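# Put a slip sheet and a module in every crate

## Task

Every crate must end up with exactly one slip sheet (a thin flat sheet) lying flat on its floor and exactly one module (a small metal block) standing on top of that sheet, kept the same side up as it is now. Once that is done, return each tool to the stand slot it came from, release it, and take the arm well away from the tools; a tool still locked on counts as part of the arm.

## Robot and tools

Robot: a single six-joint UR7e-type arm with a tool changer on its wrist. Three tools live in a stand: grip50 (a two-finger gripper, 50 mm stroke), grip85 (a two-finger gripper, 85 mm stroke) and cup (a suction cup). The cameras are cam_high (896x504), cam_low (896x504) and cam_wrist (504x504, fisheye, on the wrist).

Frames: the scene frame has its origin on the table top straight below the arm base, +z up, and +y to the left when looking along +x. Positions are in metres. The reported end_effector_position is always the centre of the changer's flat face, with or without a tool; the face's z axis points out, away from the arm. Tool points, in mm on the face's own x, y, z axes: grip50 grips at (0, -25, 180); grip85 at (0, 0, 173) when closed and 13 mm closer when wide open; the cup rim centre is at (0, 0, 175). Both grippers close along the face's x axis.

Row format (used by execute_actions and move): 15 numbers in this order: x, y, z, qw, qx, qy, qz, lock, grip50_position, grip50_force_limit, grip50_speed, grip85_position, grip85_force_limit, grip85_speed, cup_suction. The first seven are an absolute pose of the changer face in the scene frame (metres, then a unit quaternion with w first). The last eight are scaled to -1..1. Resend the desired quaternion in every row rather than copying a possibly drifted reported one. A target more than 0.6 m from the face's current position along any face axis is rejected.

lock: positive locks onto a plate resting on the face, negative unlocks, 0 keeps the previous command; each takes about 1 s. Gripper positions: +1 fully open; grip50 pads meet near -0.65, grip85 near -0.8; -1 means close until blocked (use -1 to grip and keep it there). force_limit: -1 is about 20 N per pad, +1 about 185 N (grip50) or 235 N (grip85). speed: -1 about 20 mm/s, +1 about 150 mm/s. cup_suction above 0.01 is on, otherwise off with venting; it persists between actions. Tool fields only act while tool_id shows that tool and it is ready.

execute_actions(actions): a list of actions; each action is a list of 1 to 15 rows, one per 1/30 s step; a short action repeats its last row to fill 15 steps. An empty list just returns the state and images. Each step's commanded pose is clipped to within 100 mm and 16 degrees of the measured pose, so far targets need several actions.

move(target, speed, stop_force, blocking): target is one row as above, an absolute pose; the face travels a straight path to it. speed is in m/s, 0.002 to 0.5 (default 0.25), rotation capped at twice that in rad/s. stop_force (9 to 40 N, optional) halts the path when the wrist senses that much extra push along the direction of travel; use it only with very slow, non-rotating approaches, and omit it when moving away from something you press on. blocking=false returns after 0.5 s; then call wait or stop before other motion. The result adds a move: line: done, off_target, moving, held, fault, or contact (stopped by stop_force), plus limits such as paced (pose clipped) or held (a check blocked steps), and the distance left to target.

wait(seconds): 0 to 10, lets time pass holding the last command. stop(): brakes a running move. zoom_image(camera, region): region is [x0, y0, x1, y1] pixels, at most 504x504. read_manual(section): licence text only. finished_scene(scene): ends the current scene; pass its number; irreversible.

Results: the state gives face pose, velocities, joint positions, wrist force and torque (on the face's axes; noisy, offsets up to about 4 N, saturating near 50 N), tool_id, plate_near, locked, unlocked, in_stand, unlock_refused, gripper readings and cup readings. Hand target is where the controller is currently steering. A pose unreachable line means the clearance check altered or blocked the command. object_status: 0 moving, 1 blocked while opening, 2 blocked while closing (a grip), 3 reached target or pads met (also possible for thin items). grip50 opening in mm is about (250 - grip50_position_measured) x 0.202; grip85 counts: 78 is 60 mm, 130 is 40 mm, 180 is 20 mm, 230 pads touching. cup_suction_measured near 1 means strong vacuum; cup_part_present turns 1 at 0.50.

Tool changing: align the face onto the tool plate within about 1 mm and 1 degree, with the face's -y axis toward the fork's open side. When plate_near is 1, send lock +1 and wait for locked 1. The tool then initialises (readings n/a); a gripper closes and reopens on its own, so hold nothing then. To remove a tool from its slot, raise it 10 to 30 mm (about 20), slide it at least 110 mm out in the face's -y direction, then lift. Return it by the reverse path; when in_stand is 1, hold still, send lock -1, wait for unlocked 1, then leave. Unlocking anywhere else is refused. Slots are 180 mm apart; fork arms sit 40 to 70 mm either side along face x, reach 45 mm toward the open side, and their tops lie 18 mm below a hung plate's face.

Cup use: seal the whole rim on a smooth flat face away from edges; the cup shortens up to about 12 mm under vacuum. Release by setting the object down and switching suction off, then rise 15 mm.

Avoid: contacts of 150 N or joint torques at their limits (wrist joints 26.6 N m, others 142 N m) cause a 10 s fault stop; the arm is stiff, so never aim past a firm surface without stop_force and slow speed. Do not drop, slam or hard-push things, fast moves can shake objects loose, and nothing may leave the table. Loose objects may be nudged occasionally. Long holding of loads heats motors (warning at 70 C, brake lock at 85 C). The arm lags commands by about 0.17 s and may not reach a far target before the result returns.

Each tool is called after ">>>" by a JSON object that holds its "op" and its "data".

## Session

>>> {"op": "execute_actions", "data": {"actions": []}}

>>> {"op": "zoom_image", "data": {"camera": "cam_high", "region": [260,40,600,340]}}

Scene clock: 0.00 s.
end_effector_position=(+0.3284, +0.1974, +0.2048) locked=0 unlocked=1 plate_near=0 in_stand=0 unlock_refused=0 tool_id=none grip50_position_measured=n/a grip50_object_status=n/a grip85_position_measured=n/a grip85_object_status=n/a cup_suction_measured=n/a cup_part_present=n/a end_effector_quat_wxyz=(+0.047, -0.362, -0.567, +0.739) end_effector_velocity=(+0.000, +0.000, -0.000) end_effector_angular_velocity=(+0.000, -0.001, +0.001)
Joint positions: [ 0.435 -0.937  1.726 -0.678 -2.102 -1.01 ]
Joint velocities: [ 0.     0.    -0.    -0.001 -0.     0.   ]
Wrist force (N, on the end effector, along its own x y z axes, offset not removed): no reading
Wrist torque (N m, same axes, about the end effector's origin, offset not removed): no reading
Hand target: +0.328, +0.197, +0.205; +0.047, -0.362, -0.567, +0.739

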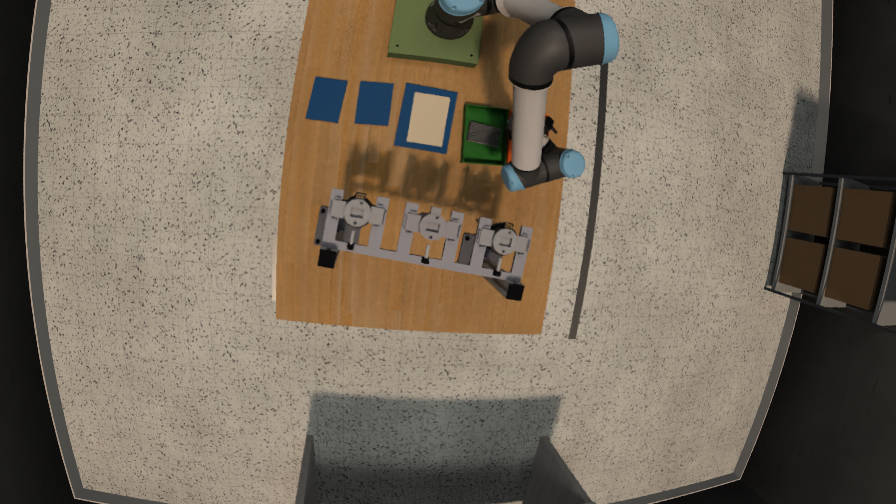

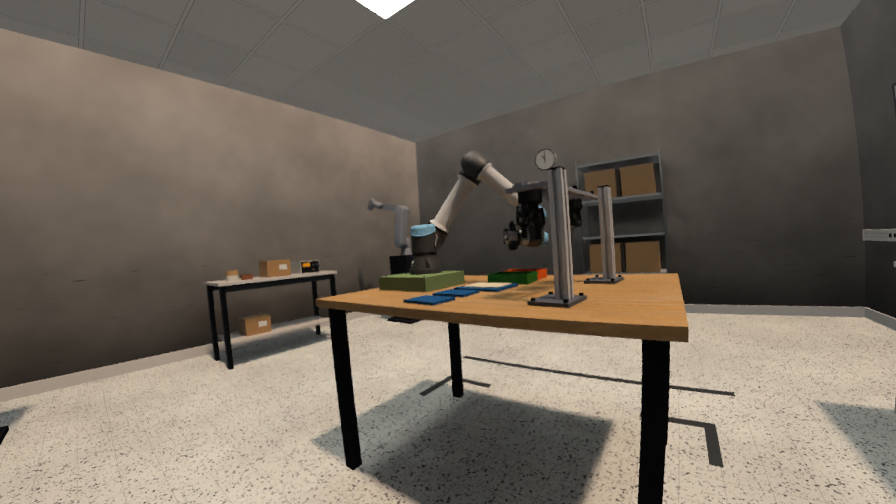

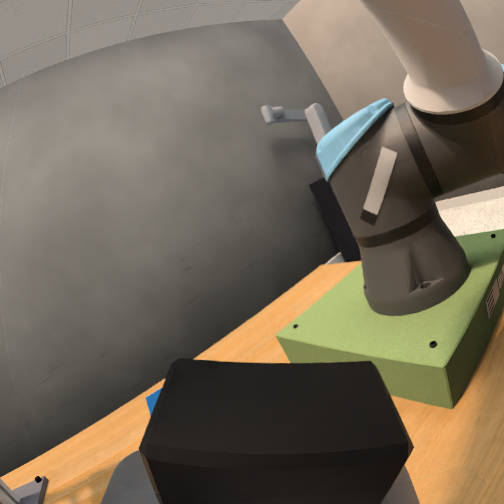

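Region (260, 40, 600, 340) of cam_high's 896x504 image, scaled by 1.482, with more detail than that image has; it fills the top 445 rows of this view, and the rest is white.

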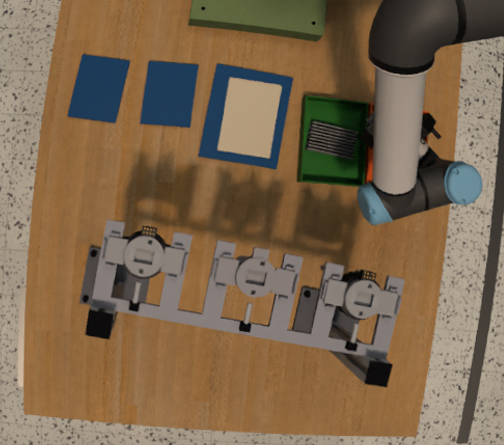

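>>> {"op": "move", "data": {"target": [0.38,0.2,0.43,0,0.745,0.667,0,0,1,0,0,1,0,0,0]}}

>>> {"op": "move", "data": {"target": [0.613,-0.196,0.41,0,0.745,0.667,0,0,1,0,0,1,0,0,0]}}

>>> {"op": "move", "data": {"target": [0.613,-0.196,0.385,0,0.745,0.667,0,0,1,0,0,1,0,0,0], "speed": 0.02, "stop_force": 10}}

Scene clock: 8.23 s.
end_effector_position=(+0.3800, +0.2003, +0.4290) locked=0 unlocked=1 plate_near=0 in_stand=0 unlock_refused=0 tool_id=none grip50_position_measured=n/a grip50_object_status=n/a grip85_position_measured=n/a grip85_object_status=n/a cup_suction_measured=n/a cup_part_present=n/a end_effector_quat_wxyz=(-0.001, +0.745, +0.667, -0.000) end_effector_velocity=(+0.000, -0.000, +0.001) end_effector_angular_velocity=(+0.007, -0.009, -0.004)
Joint positions: [ 0.199 -1.759  1.894 -1.704 -1.568 -1.293]
Joint velocities: [-0.003 -0.004  0.002 -0.008  0.006  0.001]
Wrist force (N, on the end effector, along its own x y z axes, offset not removed): [-2.7 -2.1 -1.8]
Wrist torque (N m, same axes, about the end effector's origin, offset not removed): [-0.14 0.22 0.07]
Hand target: +0.380, +0.200, +0.429; -0.001, +0.745, +0.667, +0.001
Off the commanded pose: 0.001 m, 0 deg.
move: done

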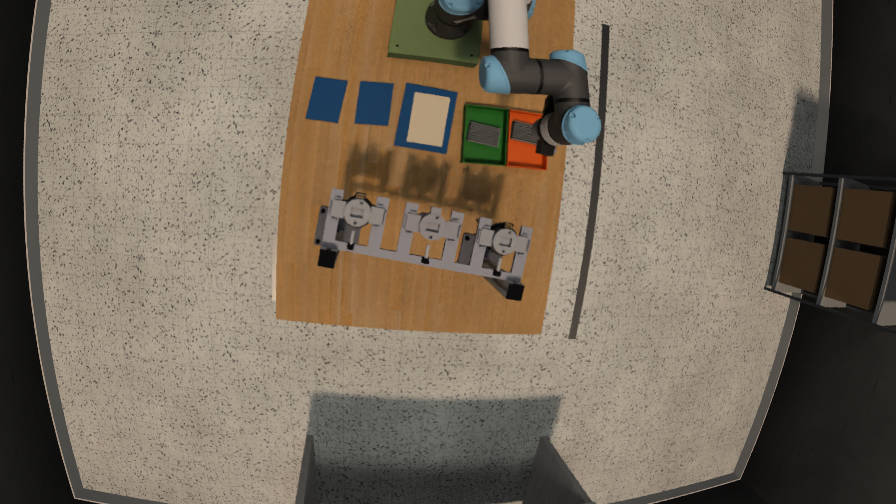

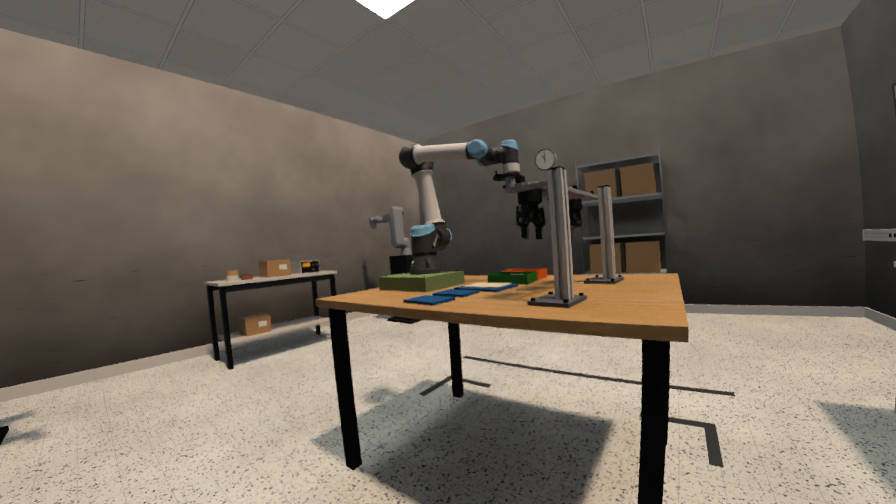

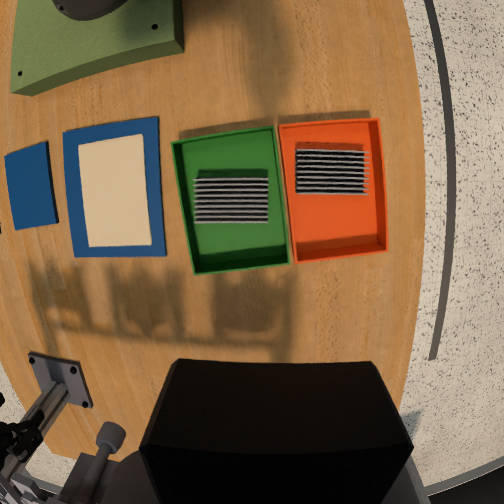

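Scene clock: 10.67 s.
end_effector_position=(+0.6138, -0.1951, +0.4102) locked=0 unlocked=1 plate_near=0 in_stand=0 unlock_refused=0 tool_id=none grip50_position_measured=n/a grip50_object_status=n/a grip85_position_measured=n/a grip85_object_status=n/a cup_suction_measured=n/a cup_part_present=n/a end_effector_quat_wxyz=(-0.000, +0.745, +0.667, +0.001) end_effector_velocity=(+0.001, -0.001, -0.000) end_effector_angular_velocity=(+0.000, +0.001, +0.001)
Joint positions: [-0.486 -1.23   1.37  -1.711 -1.569 -1.977]
Joint velocities: [ 0.     0.004 -0.005  0.002  0.    -0.001]
Wrist force (N, on the end effector, along its own x y z axes, offset not removed): [-1.2 0.6 -0.7]
Wrist torque (N m, same axes, about the end effector's origin, offset not removed): [0.03 0.14 0.12]
Hand target: +0.614, -0.195, +0.410; -0.000, +0.745, +0.667, +0.001
Off the commanded pose: 0.001 m, 0 deg.
move: done

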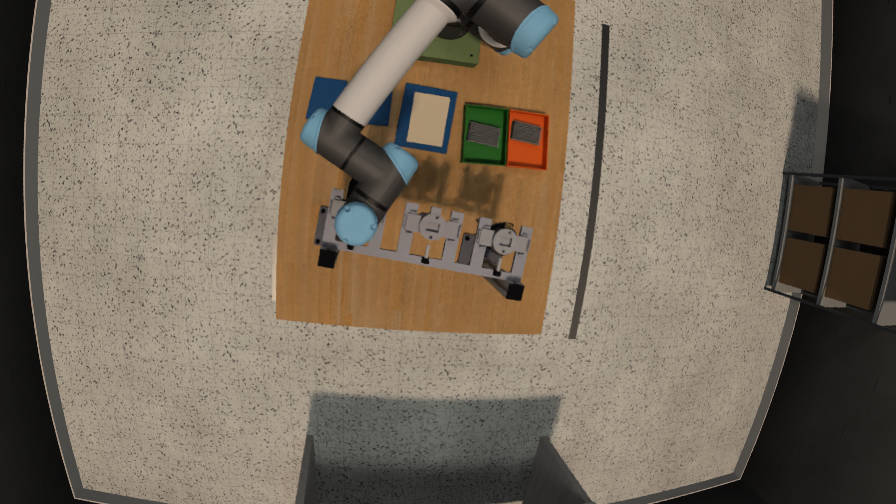

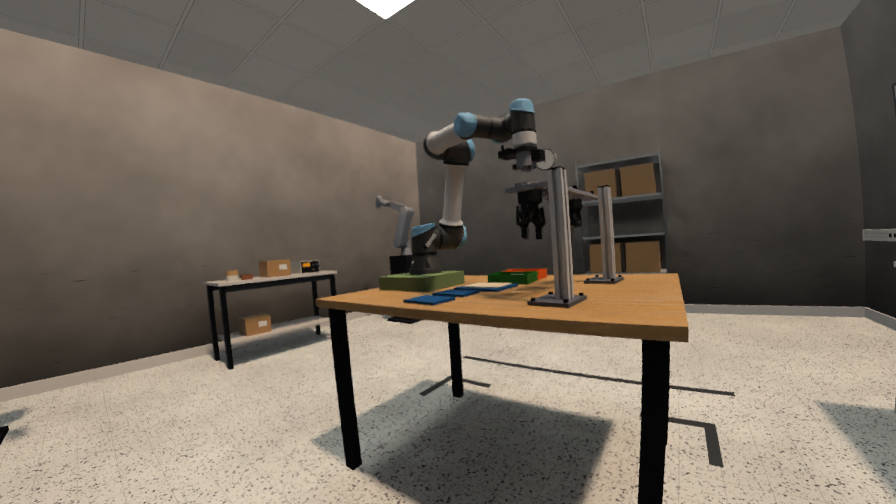

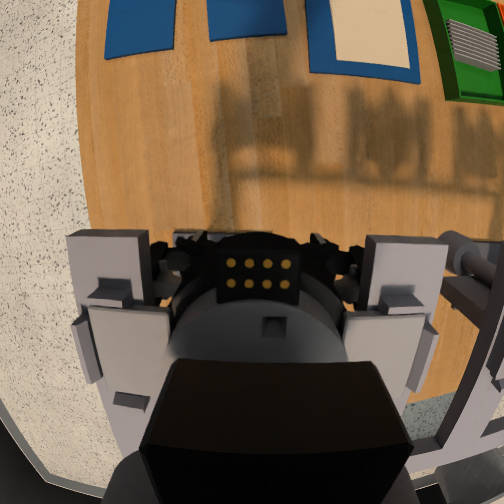

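Scene clock: 12.20 s.
end_effector_position=(+0.6130, -0.1960, +0.3852) locked=0 unlocked=1 plate_near=0 in_stand=0 unlock_refused=0 tool_id=none grip50_position_measured=n/a grip50_object_status=n/a grip85_position_measured=n/a grip85_object_status=n/a cup_suction_measured=n/a cup_part_present=n/a end_effector_quat_wxyz=(-0.000, +0.745, +0.667, +0.000) end_effector_velocity=(+0.000, +0.000, -0.002) end_effector_angular_velocity=(-0.000, +0.001, +0.001)
Joint positions: [-0.488 -1.221  1.422 -1.772 -1.571 -1.978]
Joint velocities: [ 0.001  0.001  0.004 -0.004 -0.001 -0.   ]
Wrist force (N, on the end effector, along its own x y z axes, offset not removed): [-3.2 1.9 -1.3]
Wrist torque (N m, same axes, about the end effector's origin, offset not removed): [0.24 0.21 0.15]
Hand target: +0.613, -0.196, +0.385; -0.000, +0.745, +0.667, +0.000
Off the commanded pose: 0.000 m, 0 deg.
move: done

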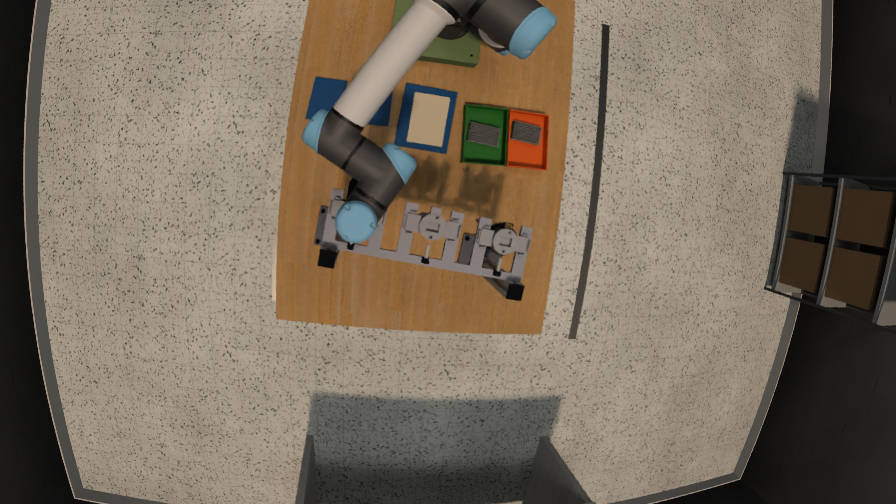

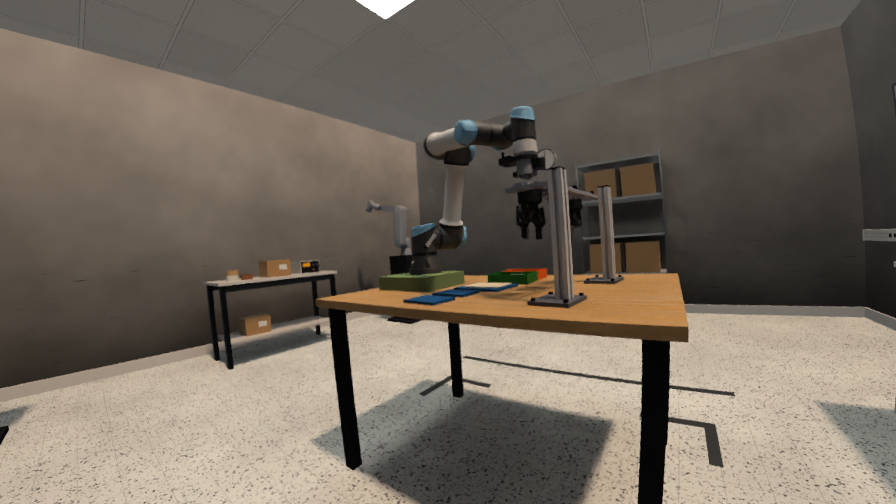

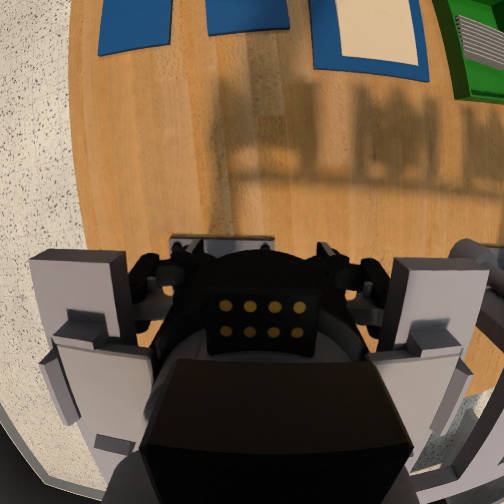

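>>> {"op": "move", "data": {"target": [0.6165,-0.1975,0.376,0,0.745,0.667,0,0,1,0,0,1,0,0,0], "speed": 0.02}}

>>> {"op": "move", "data": {"target": [0.6165,-0.1975,0.357,0,0.745,0.667,0,0,1,0,0,1,0,0,0], "speed": 0.004, "stop_force": 12}}

Scene clock: 14.60 s.
end_effector_position=(+0.6164, -0.1975, +0.3762) locked=0 unlocked=1 plate_near=0 in_stand=0 unlock_refused=0 tool_id=none grip50_position_measured=n/a grip50_object_status=n/a grip85_position_measured=n/a grip85_object_status=n/a cup_suction_measured=n/a cup_part_present=n/a end_effector_quat_wxyz=(-0.000, +0.745, +0.667, -0.000) end_effector_velocity=(+0.001, -0.000, -0.002) end_effector_angular_velocity=(+0.000, +0.000, -0.000)
Joint positions: [-0.487 -1.207  1.427 -1.79  -1.571 -1.978]
Joint velocities: [ 0.     0.003  0.001 -0.004  0.     0.   ]
Wrist force (N, on the end effector, along its own x y z axes, offset not removed): [-1.9 2.3 -1.7]
Wrist torque (N m, same axes, about the end effector's origin, offset not removed): [0.28 0.02 0.01]
Hand target: +0.616, -0.197, +0.376; -0.000, +0.745, +0.667, -0.000
Off the commanded pose: 0.000 m, 0 deg.
move: done

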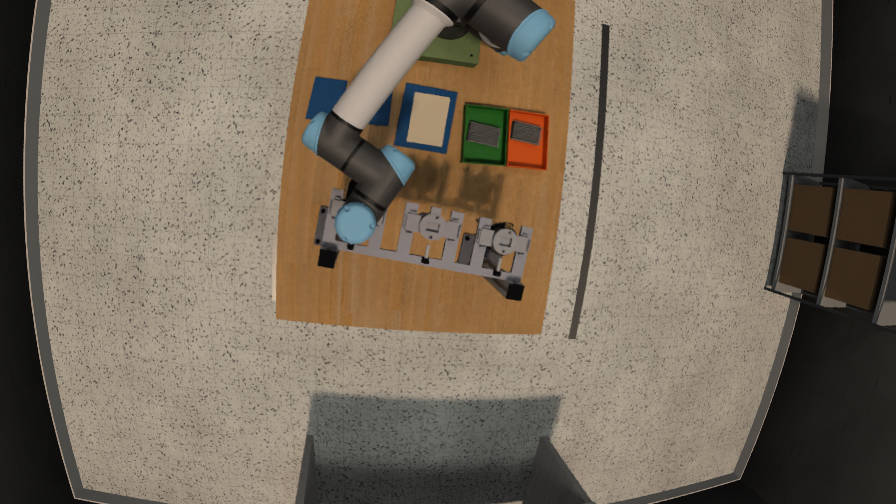

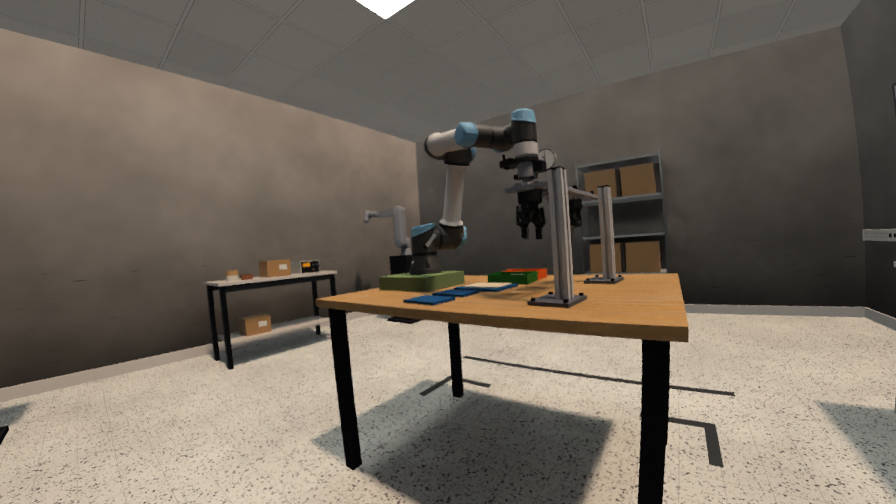

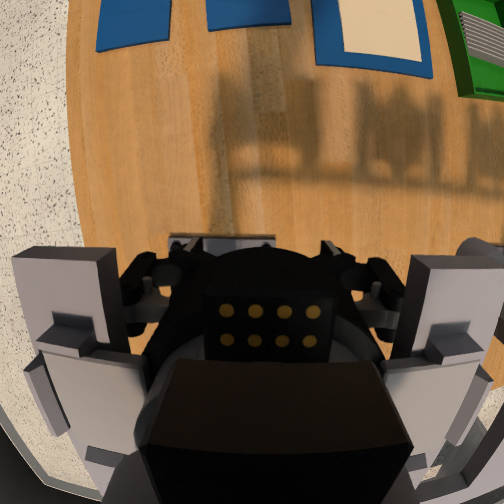

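Scene clock: 18.93 s.
end_effector_position=(+0.6165, -0.1975, +0.3603) locked=0 unlocked=1 plate_near=1 in_stand=1 unlock_refused=0 tool_id=none grip50_position_measured=n/a grip50_object_status=n/a grip85_position_measured=n/a grip85_object_status=n/a cup_suction_measured=n/a cup_part_present=n/a end_effector_quat_wxyz=(+0.000, +0.745, +0.667, +0.000) end_effector_velocity=(-0.000, -0.000, +0.000) end_effector_angular_velocity=(+0.000, +0.003, -0.002)
Joint positions: [-0.487 -1.198  1.456 -1.828 -1.571 -1.978]
Joint velocities: [-0.001  0.    -0.002  0.004 -0.001  0.001]
Wrist force (N, on the end effector, along its own x y z axes, offset not removed): [-0.2 -0.3 -26.3]
Wrist torque (N m, same axes, about the end effector's origin, offset not removed): [0.27 0.72 0.12]
Hand target: +0.616, -0.197, +0.360; +0.000, +0.745, +0.667, +0.000
Off the commanded pose: 0.003 m, 0 deg.
move: contact

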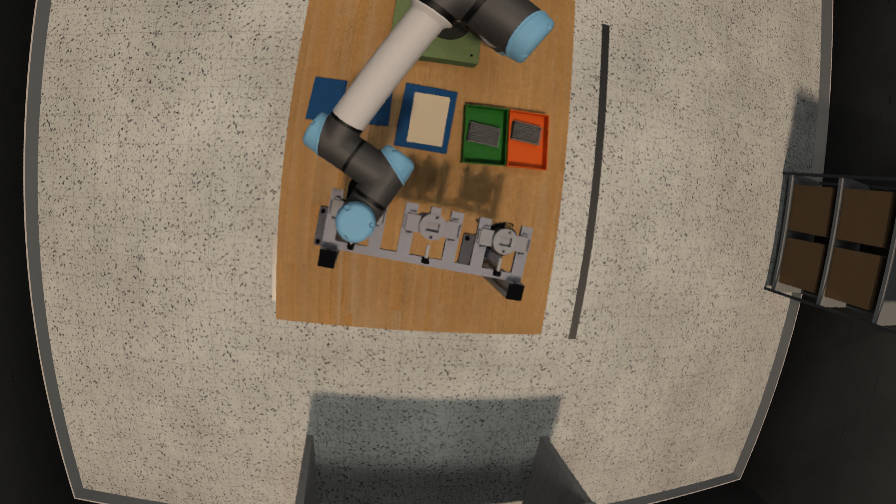

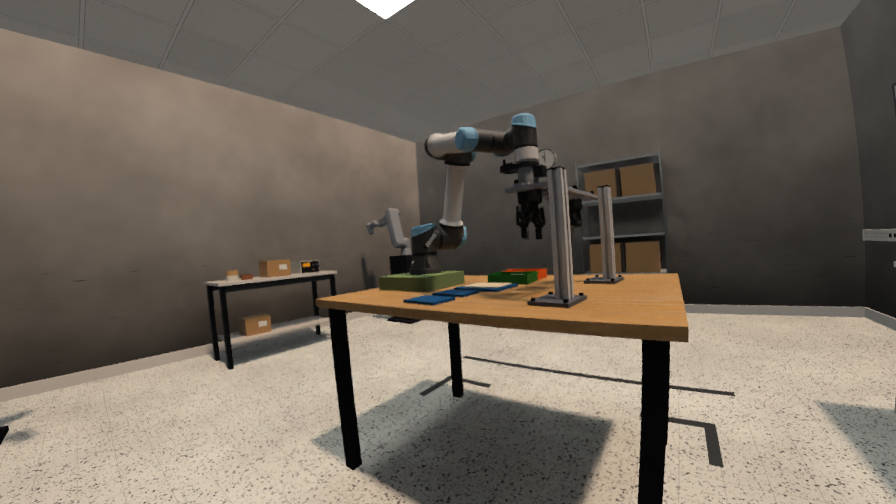

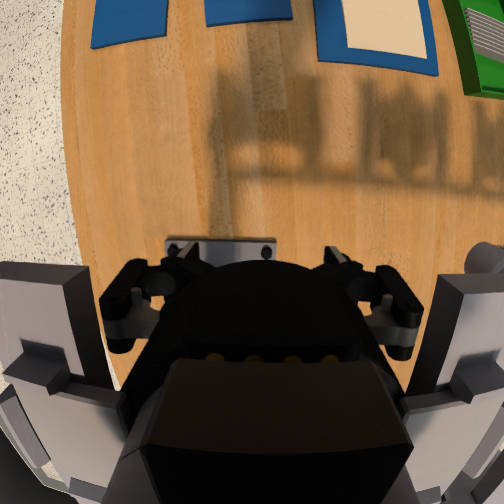

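>>> {"op": "execute_actions", "data": {"actions": [[[0.6165,-0.1975,0.3607,0,0.745,0.667,0,1,1,0,0,1,0,0,0]],[[0.6165,-0.1975,0.3607,0,0.745,0.667,0,1,1,0,0,1,0,0,0]],[[0.6165,-0.1975,0.3607,0,0.745,0.667,0,1,1,0,0,1,0,0,0]]]}}

>>> {"op": "move", "data": {"target": [0.6165,-0.1975,0.38,0,0.745,0.667,0,0,1,0,0,1,0,0,0], "speed": 0.03}}

>>> {"op": "move", "data": {"target": [0.45,-0.179,0.38,0,0.745,0.667,0,0,1,0,0,1,0,0,0], "speed": 0.1}}

>>> {"op": "move", "data": {"target": [0.365,0.163,0.243,0,0.999,-0.045,0,0,1,0,0,1,0,0,0]}}

Scene clock: 23.13 s.
end_effector_position=(+0.6165, -0.1975, +0.3608) locked=1 unlocked=0 plate_near=1 in_stand=1 unlock_refused=0 tool_id=grip85 grip50_position_measured=n/a grip50_object_status=n/a grip85_position_measured=n/a grip85_object_status=n/a cup_suction_measured=n/a cup_part_present=n/a end_effector_quat_wxyz=(+0.000, +0.745, +0.667, +0.000) end_effector_velocity=(+0.000, +0.000, +0.000) end_effector_angular_velocity=(+0.000, -0.000, +0.000)
Joint positions: [-0.487 -1.199  1.455 -1.827 -1.571 -1.978]
Joint velocities: [ 0.001 -0.    -0.     0.     0.     0.   ]
Wrist force (N, on the end effector, along its own x y z axes, offset not removed): [2.9 -0.1 -10.4]
Wrist torque (N m, same axes, about the end effector's origin, offset not removed): [-0.32 0.18 -0.01]
Hand target: +0.616, -0.197, +0.361; -0.000, +0.745, +0.667, -0.000
Off the commanded pose: 0.000 m, 0 deg.

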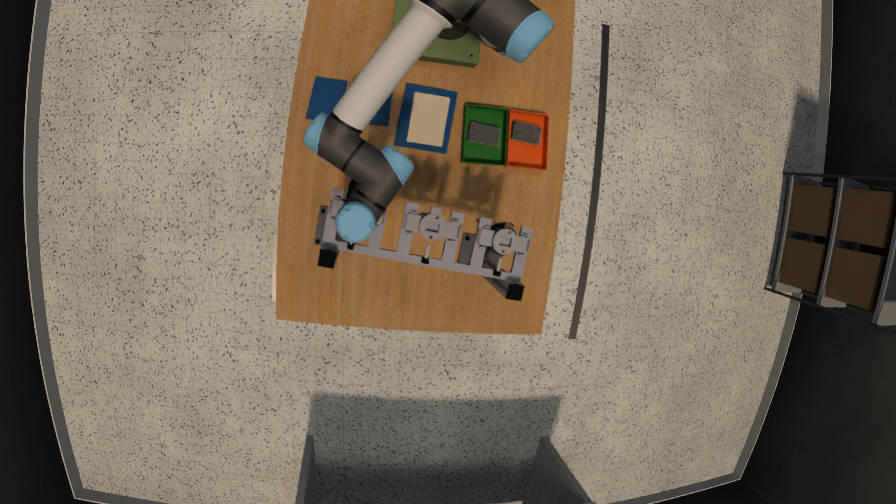

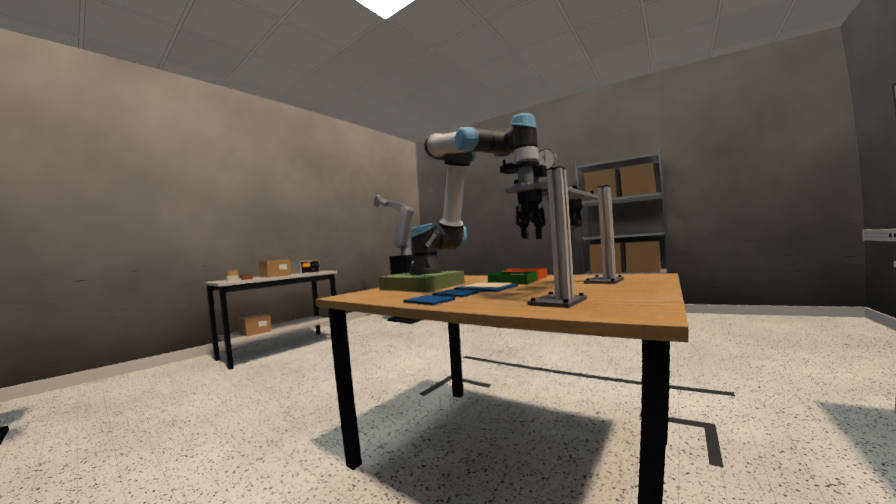

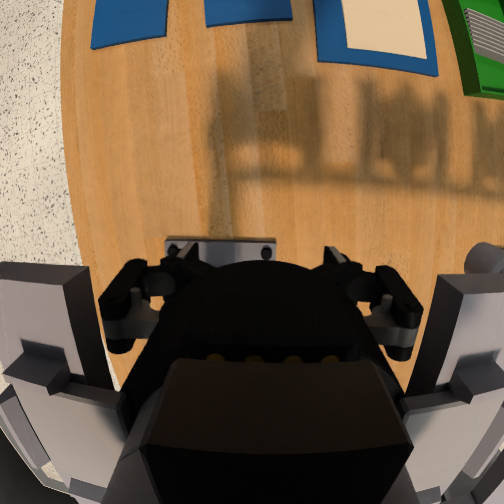

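Scene clock: 24.07 s.
end_effector_position=(+0.6165, -0.1975, +0.3798) locked=1 unlocked=0 plate_near=1 in_stand=0 unlock_refused=0 tool_id=grip85 grip50_position_measured=n/a grip50_object_status=n/a grip85_position_measured=n/a grip85_object_status=n/a cup_suction_measured=n/a cup_part_present=n/a end_effector_quat_wxyz=(+0.000, +0.745, +0.667, +0.000) end_effector_velocity=(+0.000, -0.000, +0.002) end_effector_angular_velocity=(-0.000, +0.000, +0.001)
Joint positions: [-0.487 -1.209  1.42  -1.781 -1.571 -1.978]
Joint velocities: [-0.    -0.001 -0.004  0.004 -0.    -0.001]
Wrist force (N, on the end effector, along its own x y z axes, offset not removed): [2.1 0.2 -2.6]
Wrist torque (N m, same axes, about the end effector's origin, offset not removed): [0.23 -0.17 0.22]
Hand target: +0.617, -0.198, +0.380; +0.000, +0.745, +0.667, +0.000
Off the commanded pose: 0.000 m, 0 deg.
move: done

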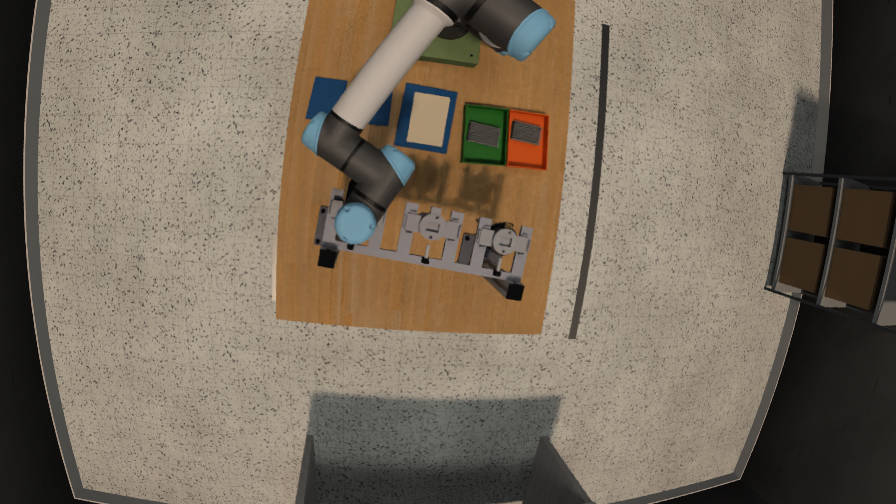

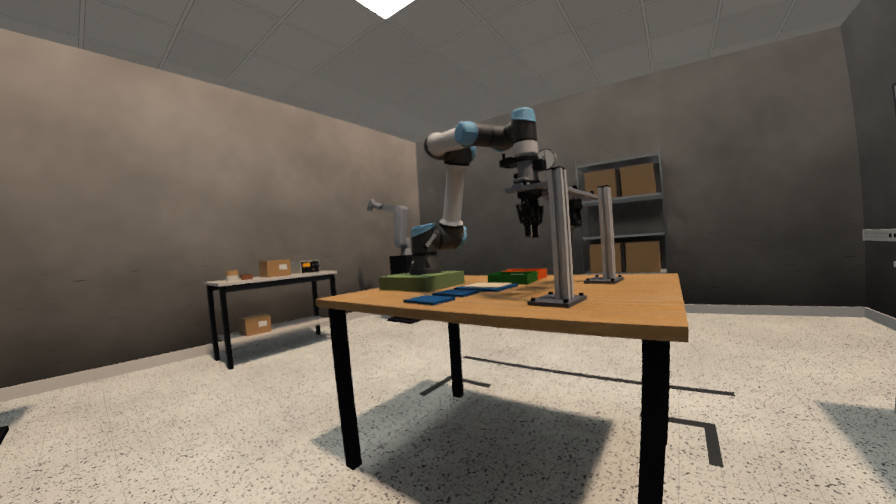

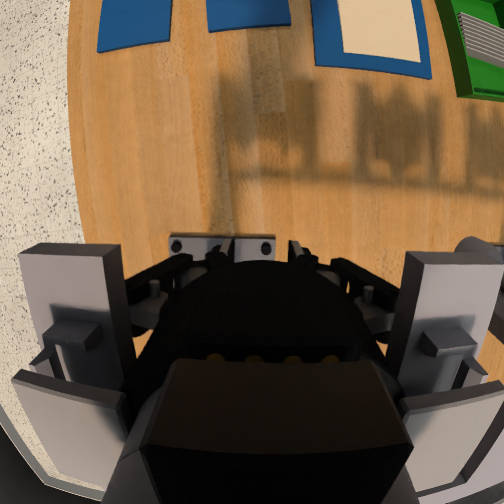

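Scene clock: 26.33 s.
end_effector_position=(+0.4501, -0.1792, +0.3799) locked=1 unlocked=0 plate_near=1 in_stand=0 unlock_refused=0 tool_id=grip85 grip50_position_measured=n/a grip50_object_status=n/a grip85_position_measured=3 grip85_object_status=3 cup_suction_measured=n/a cup_part_present=n/a end_effector_quat_wxyz=(+0.000, +0.745, +0.667, +0.000) end_effector_velocity=(-0.001, -0.000, +0.000) end_effector_angular_velocity=(+0.001, +0.000, -0.002)
Joint positions: [-0.627 -1.596  1.878 -1.853 -1.571 -2.118]
Joint velocities: [-0.001 -0.001  0.001  0.001  0.     0.001]
Wrist force (N, on the end effector, along its own x y z axes, offset not removed): [-0.4 1.7 -4.2]
Wrist torque (N m, same axes, about the end effector's origin, offset not removed): [0.09 0.09 0.07]
Hand target: +0.450, -0.179, +0.380; +0.000, +0.745, +0.667, +0.000
Off the commanded pose: 0.000 m, 0 deg.
move: done

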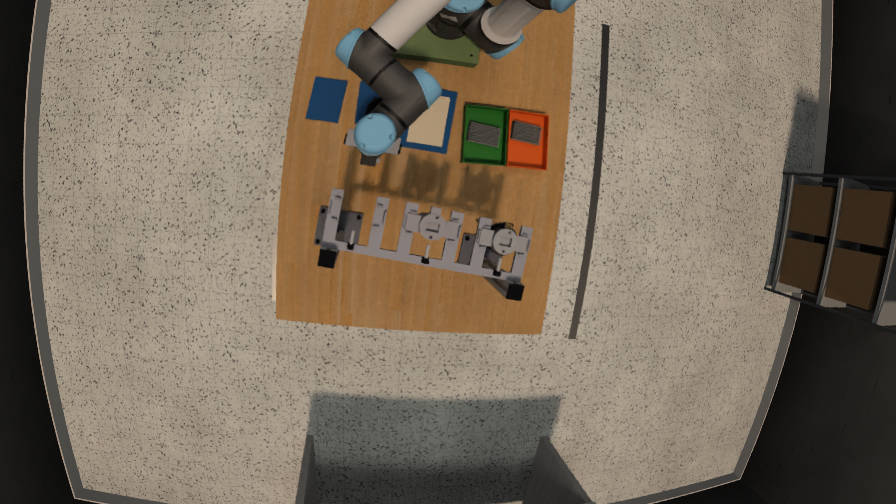

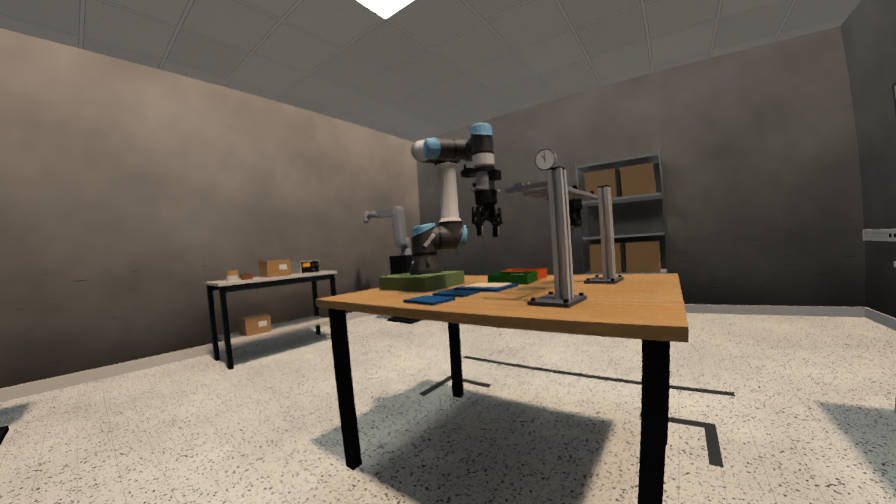

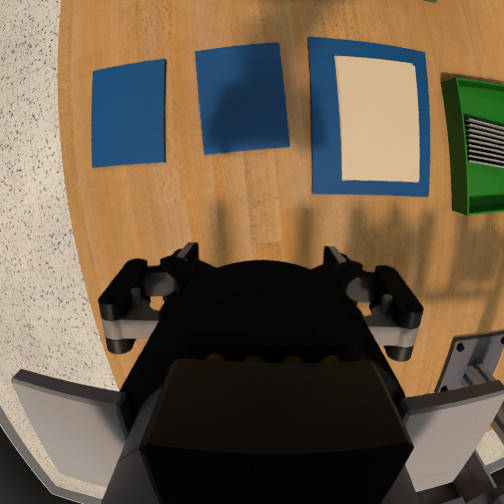

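Scene clock: 29.93 s.
end_effector_position=(+0.3640, +0.1622, +0.2431) locked=1 unlocked=0 plate_near=1 in_stand=0 unlock_refused=0 tool_id=grip85 grip50_position_measured=n/a grip50_object_status=n/a grip85_position_measured=3 grip85_object_status=3 cup_suction_measured=n/a cup_part_present=n/a end_effector_quat_wxyz=(+0.001, +0.999, -0.045, -0.001) end_effector_velocity=(+0.000, +0.002, -0.000) end_effector_angular_velocity=(-0.002, -0.002, -0.008)
Joint positions: [ 0.109 -1.641  2.316 -2.243 -1.572  0.168]
Joint velocities: [ 0.007  0.003 -0.002 -0.004 -0.002  0.015]
Wrist force (N, on the end effector, along its own x y z axes, offset not removed): [-2.9 1.9 -2.3]
Wrist torque (N m, same axes, about the end effector's origin, offset not removed): [0.09 0.31 -0.18]
Hand target: +0.364, +0.162, +0.243; +0.001, +0.999, -0.045, -0.001
Off the commanded pose: 0.001 m, 0 deg.
move: done

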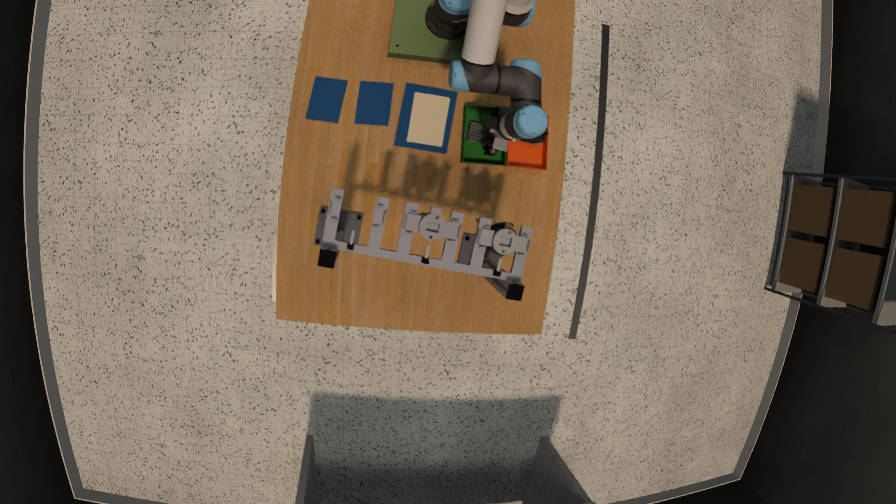

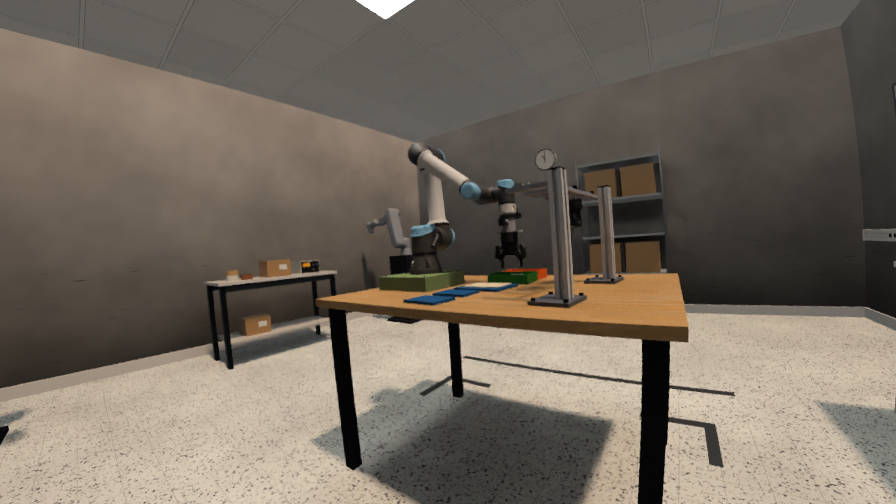

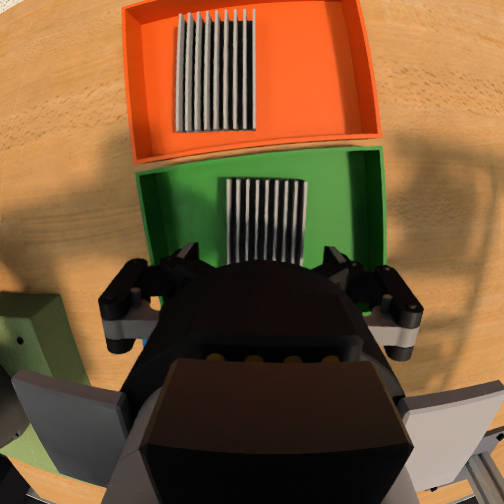

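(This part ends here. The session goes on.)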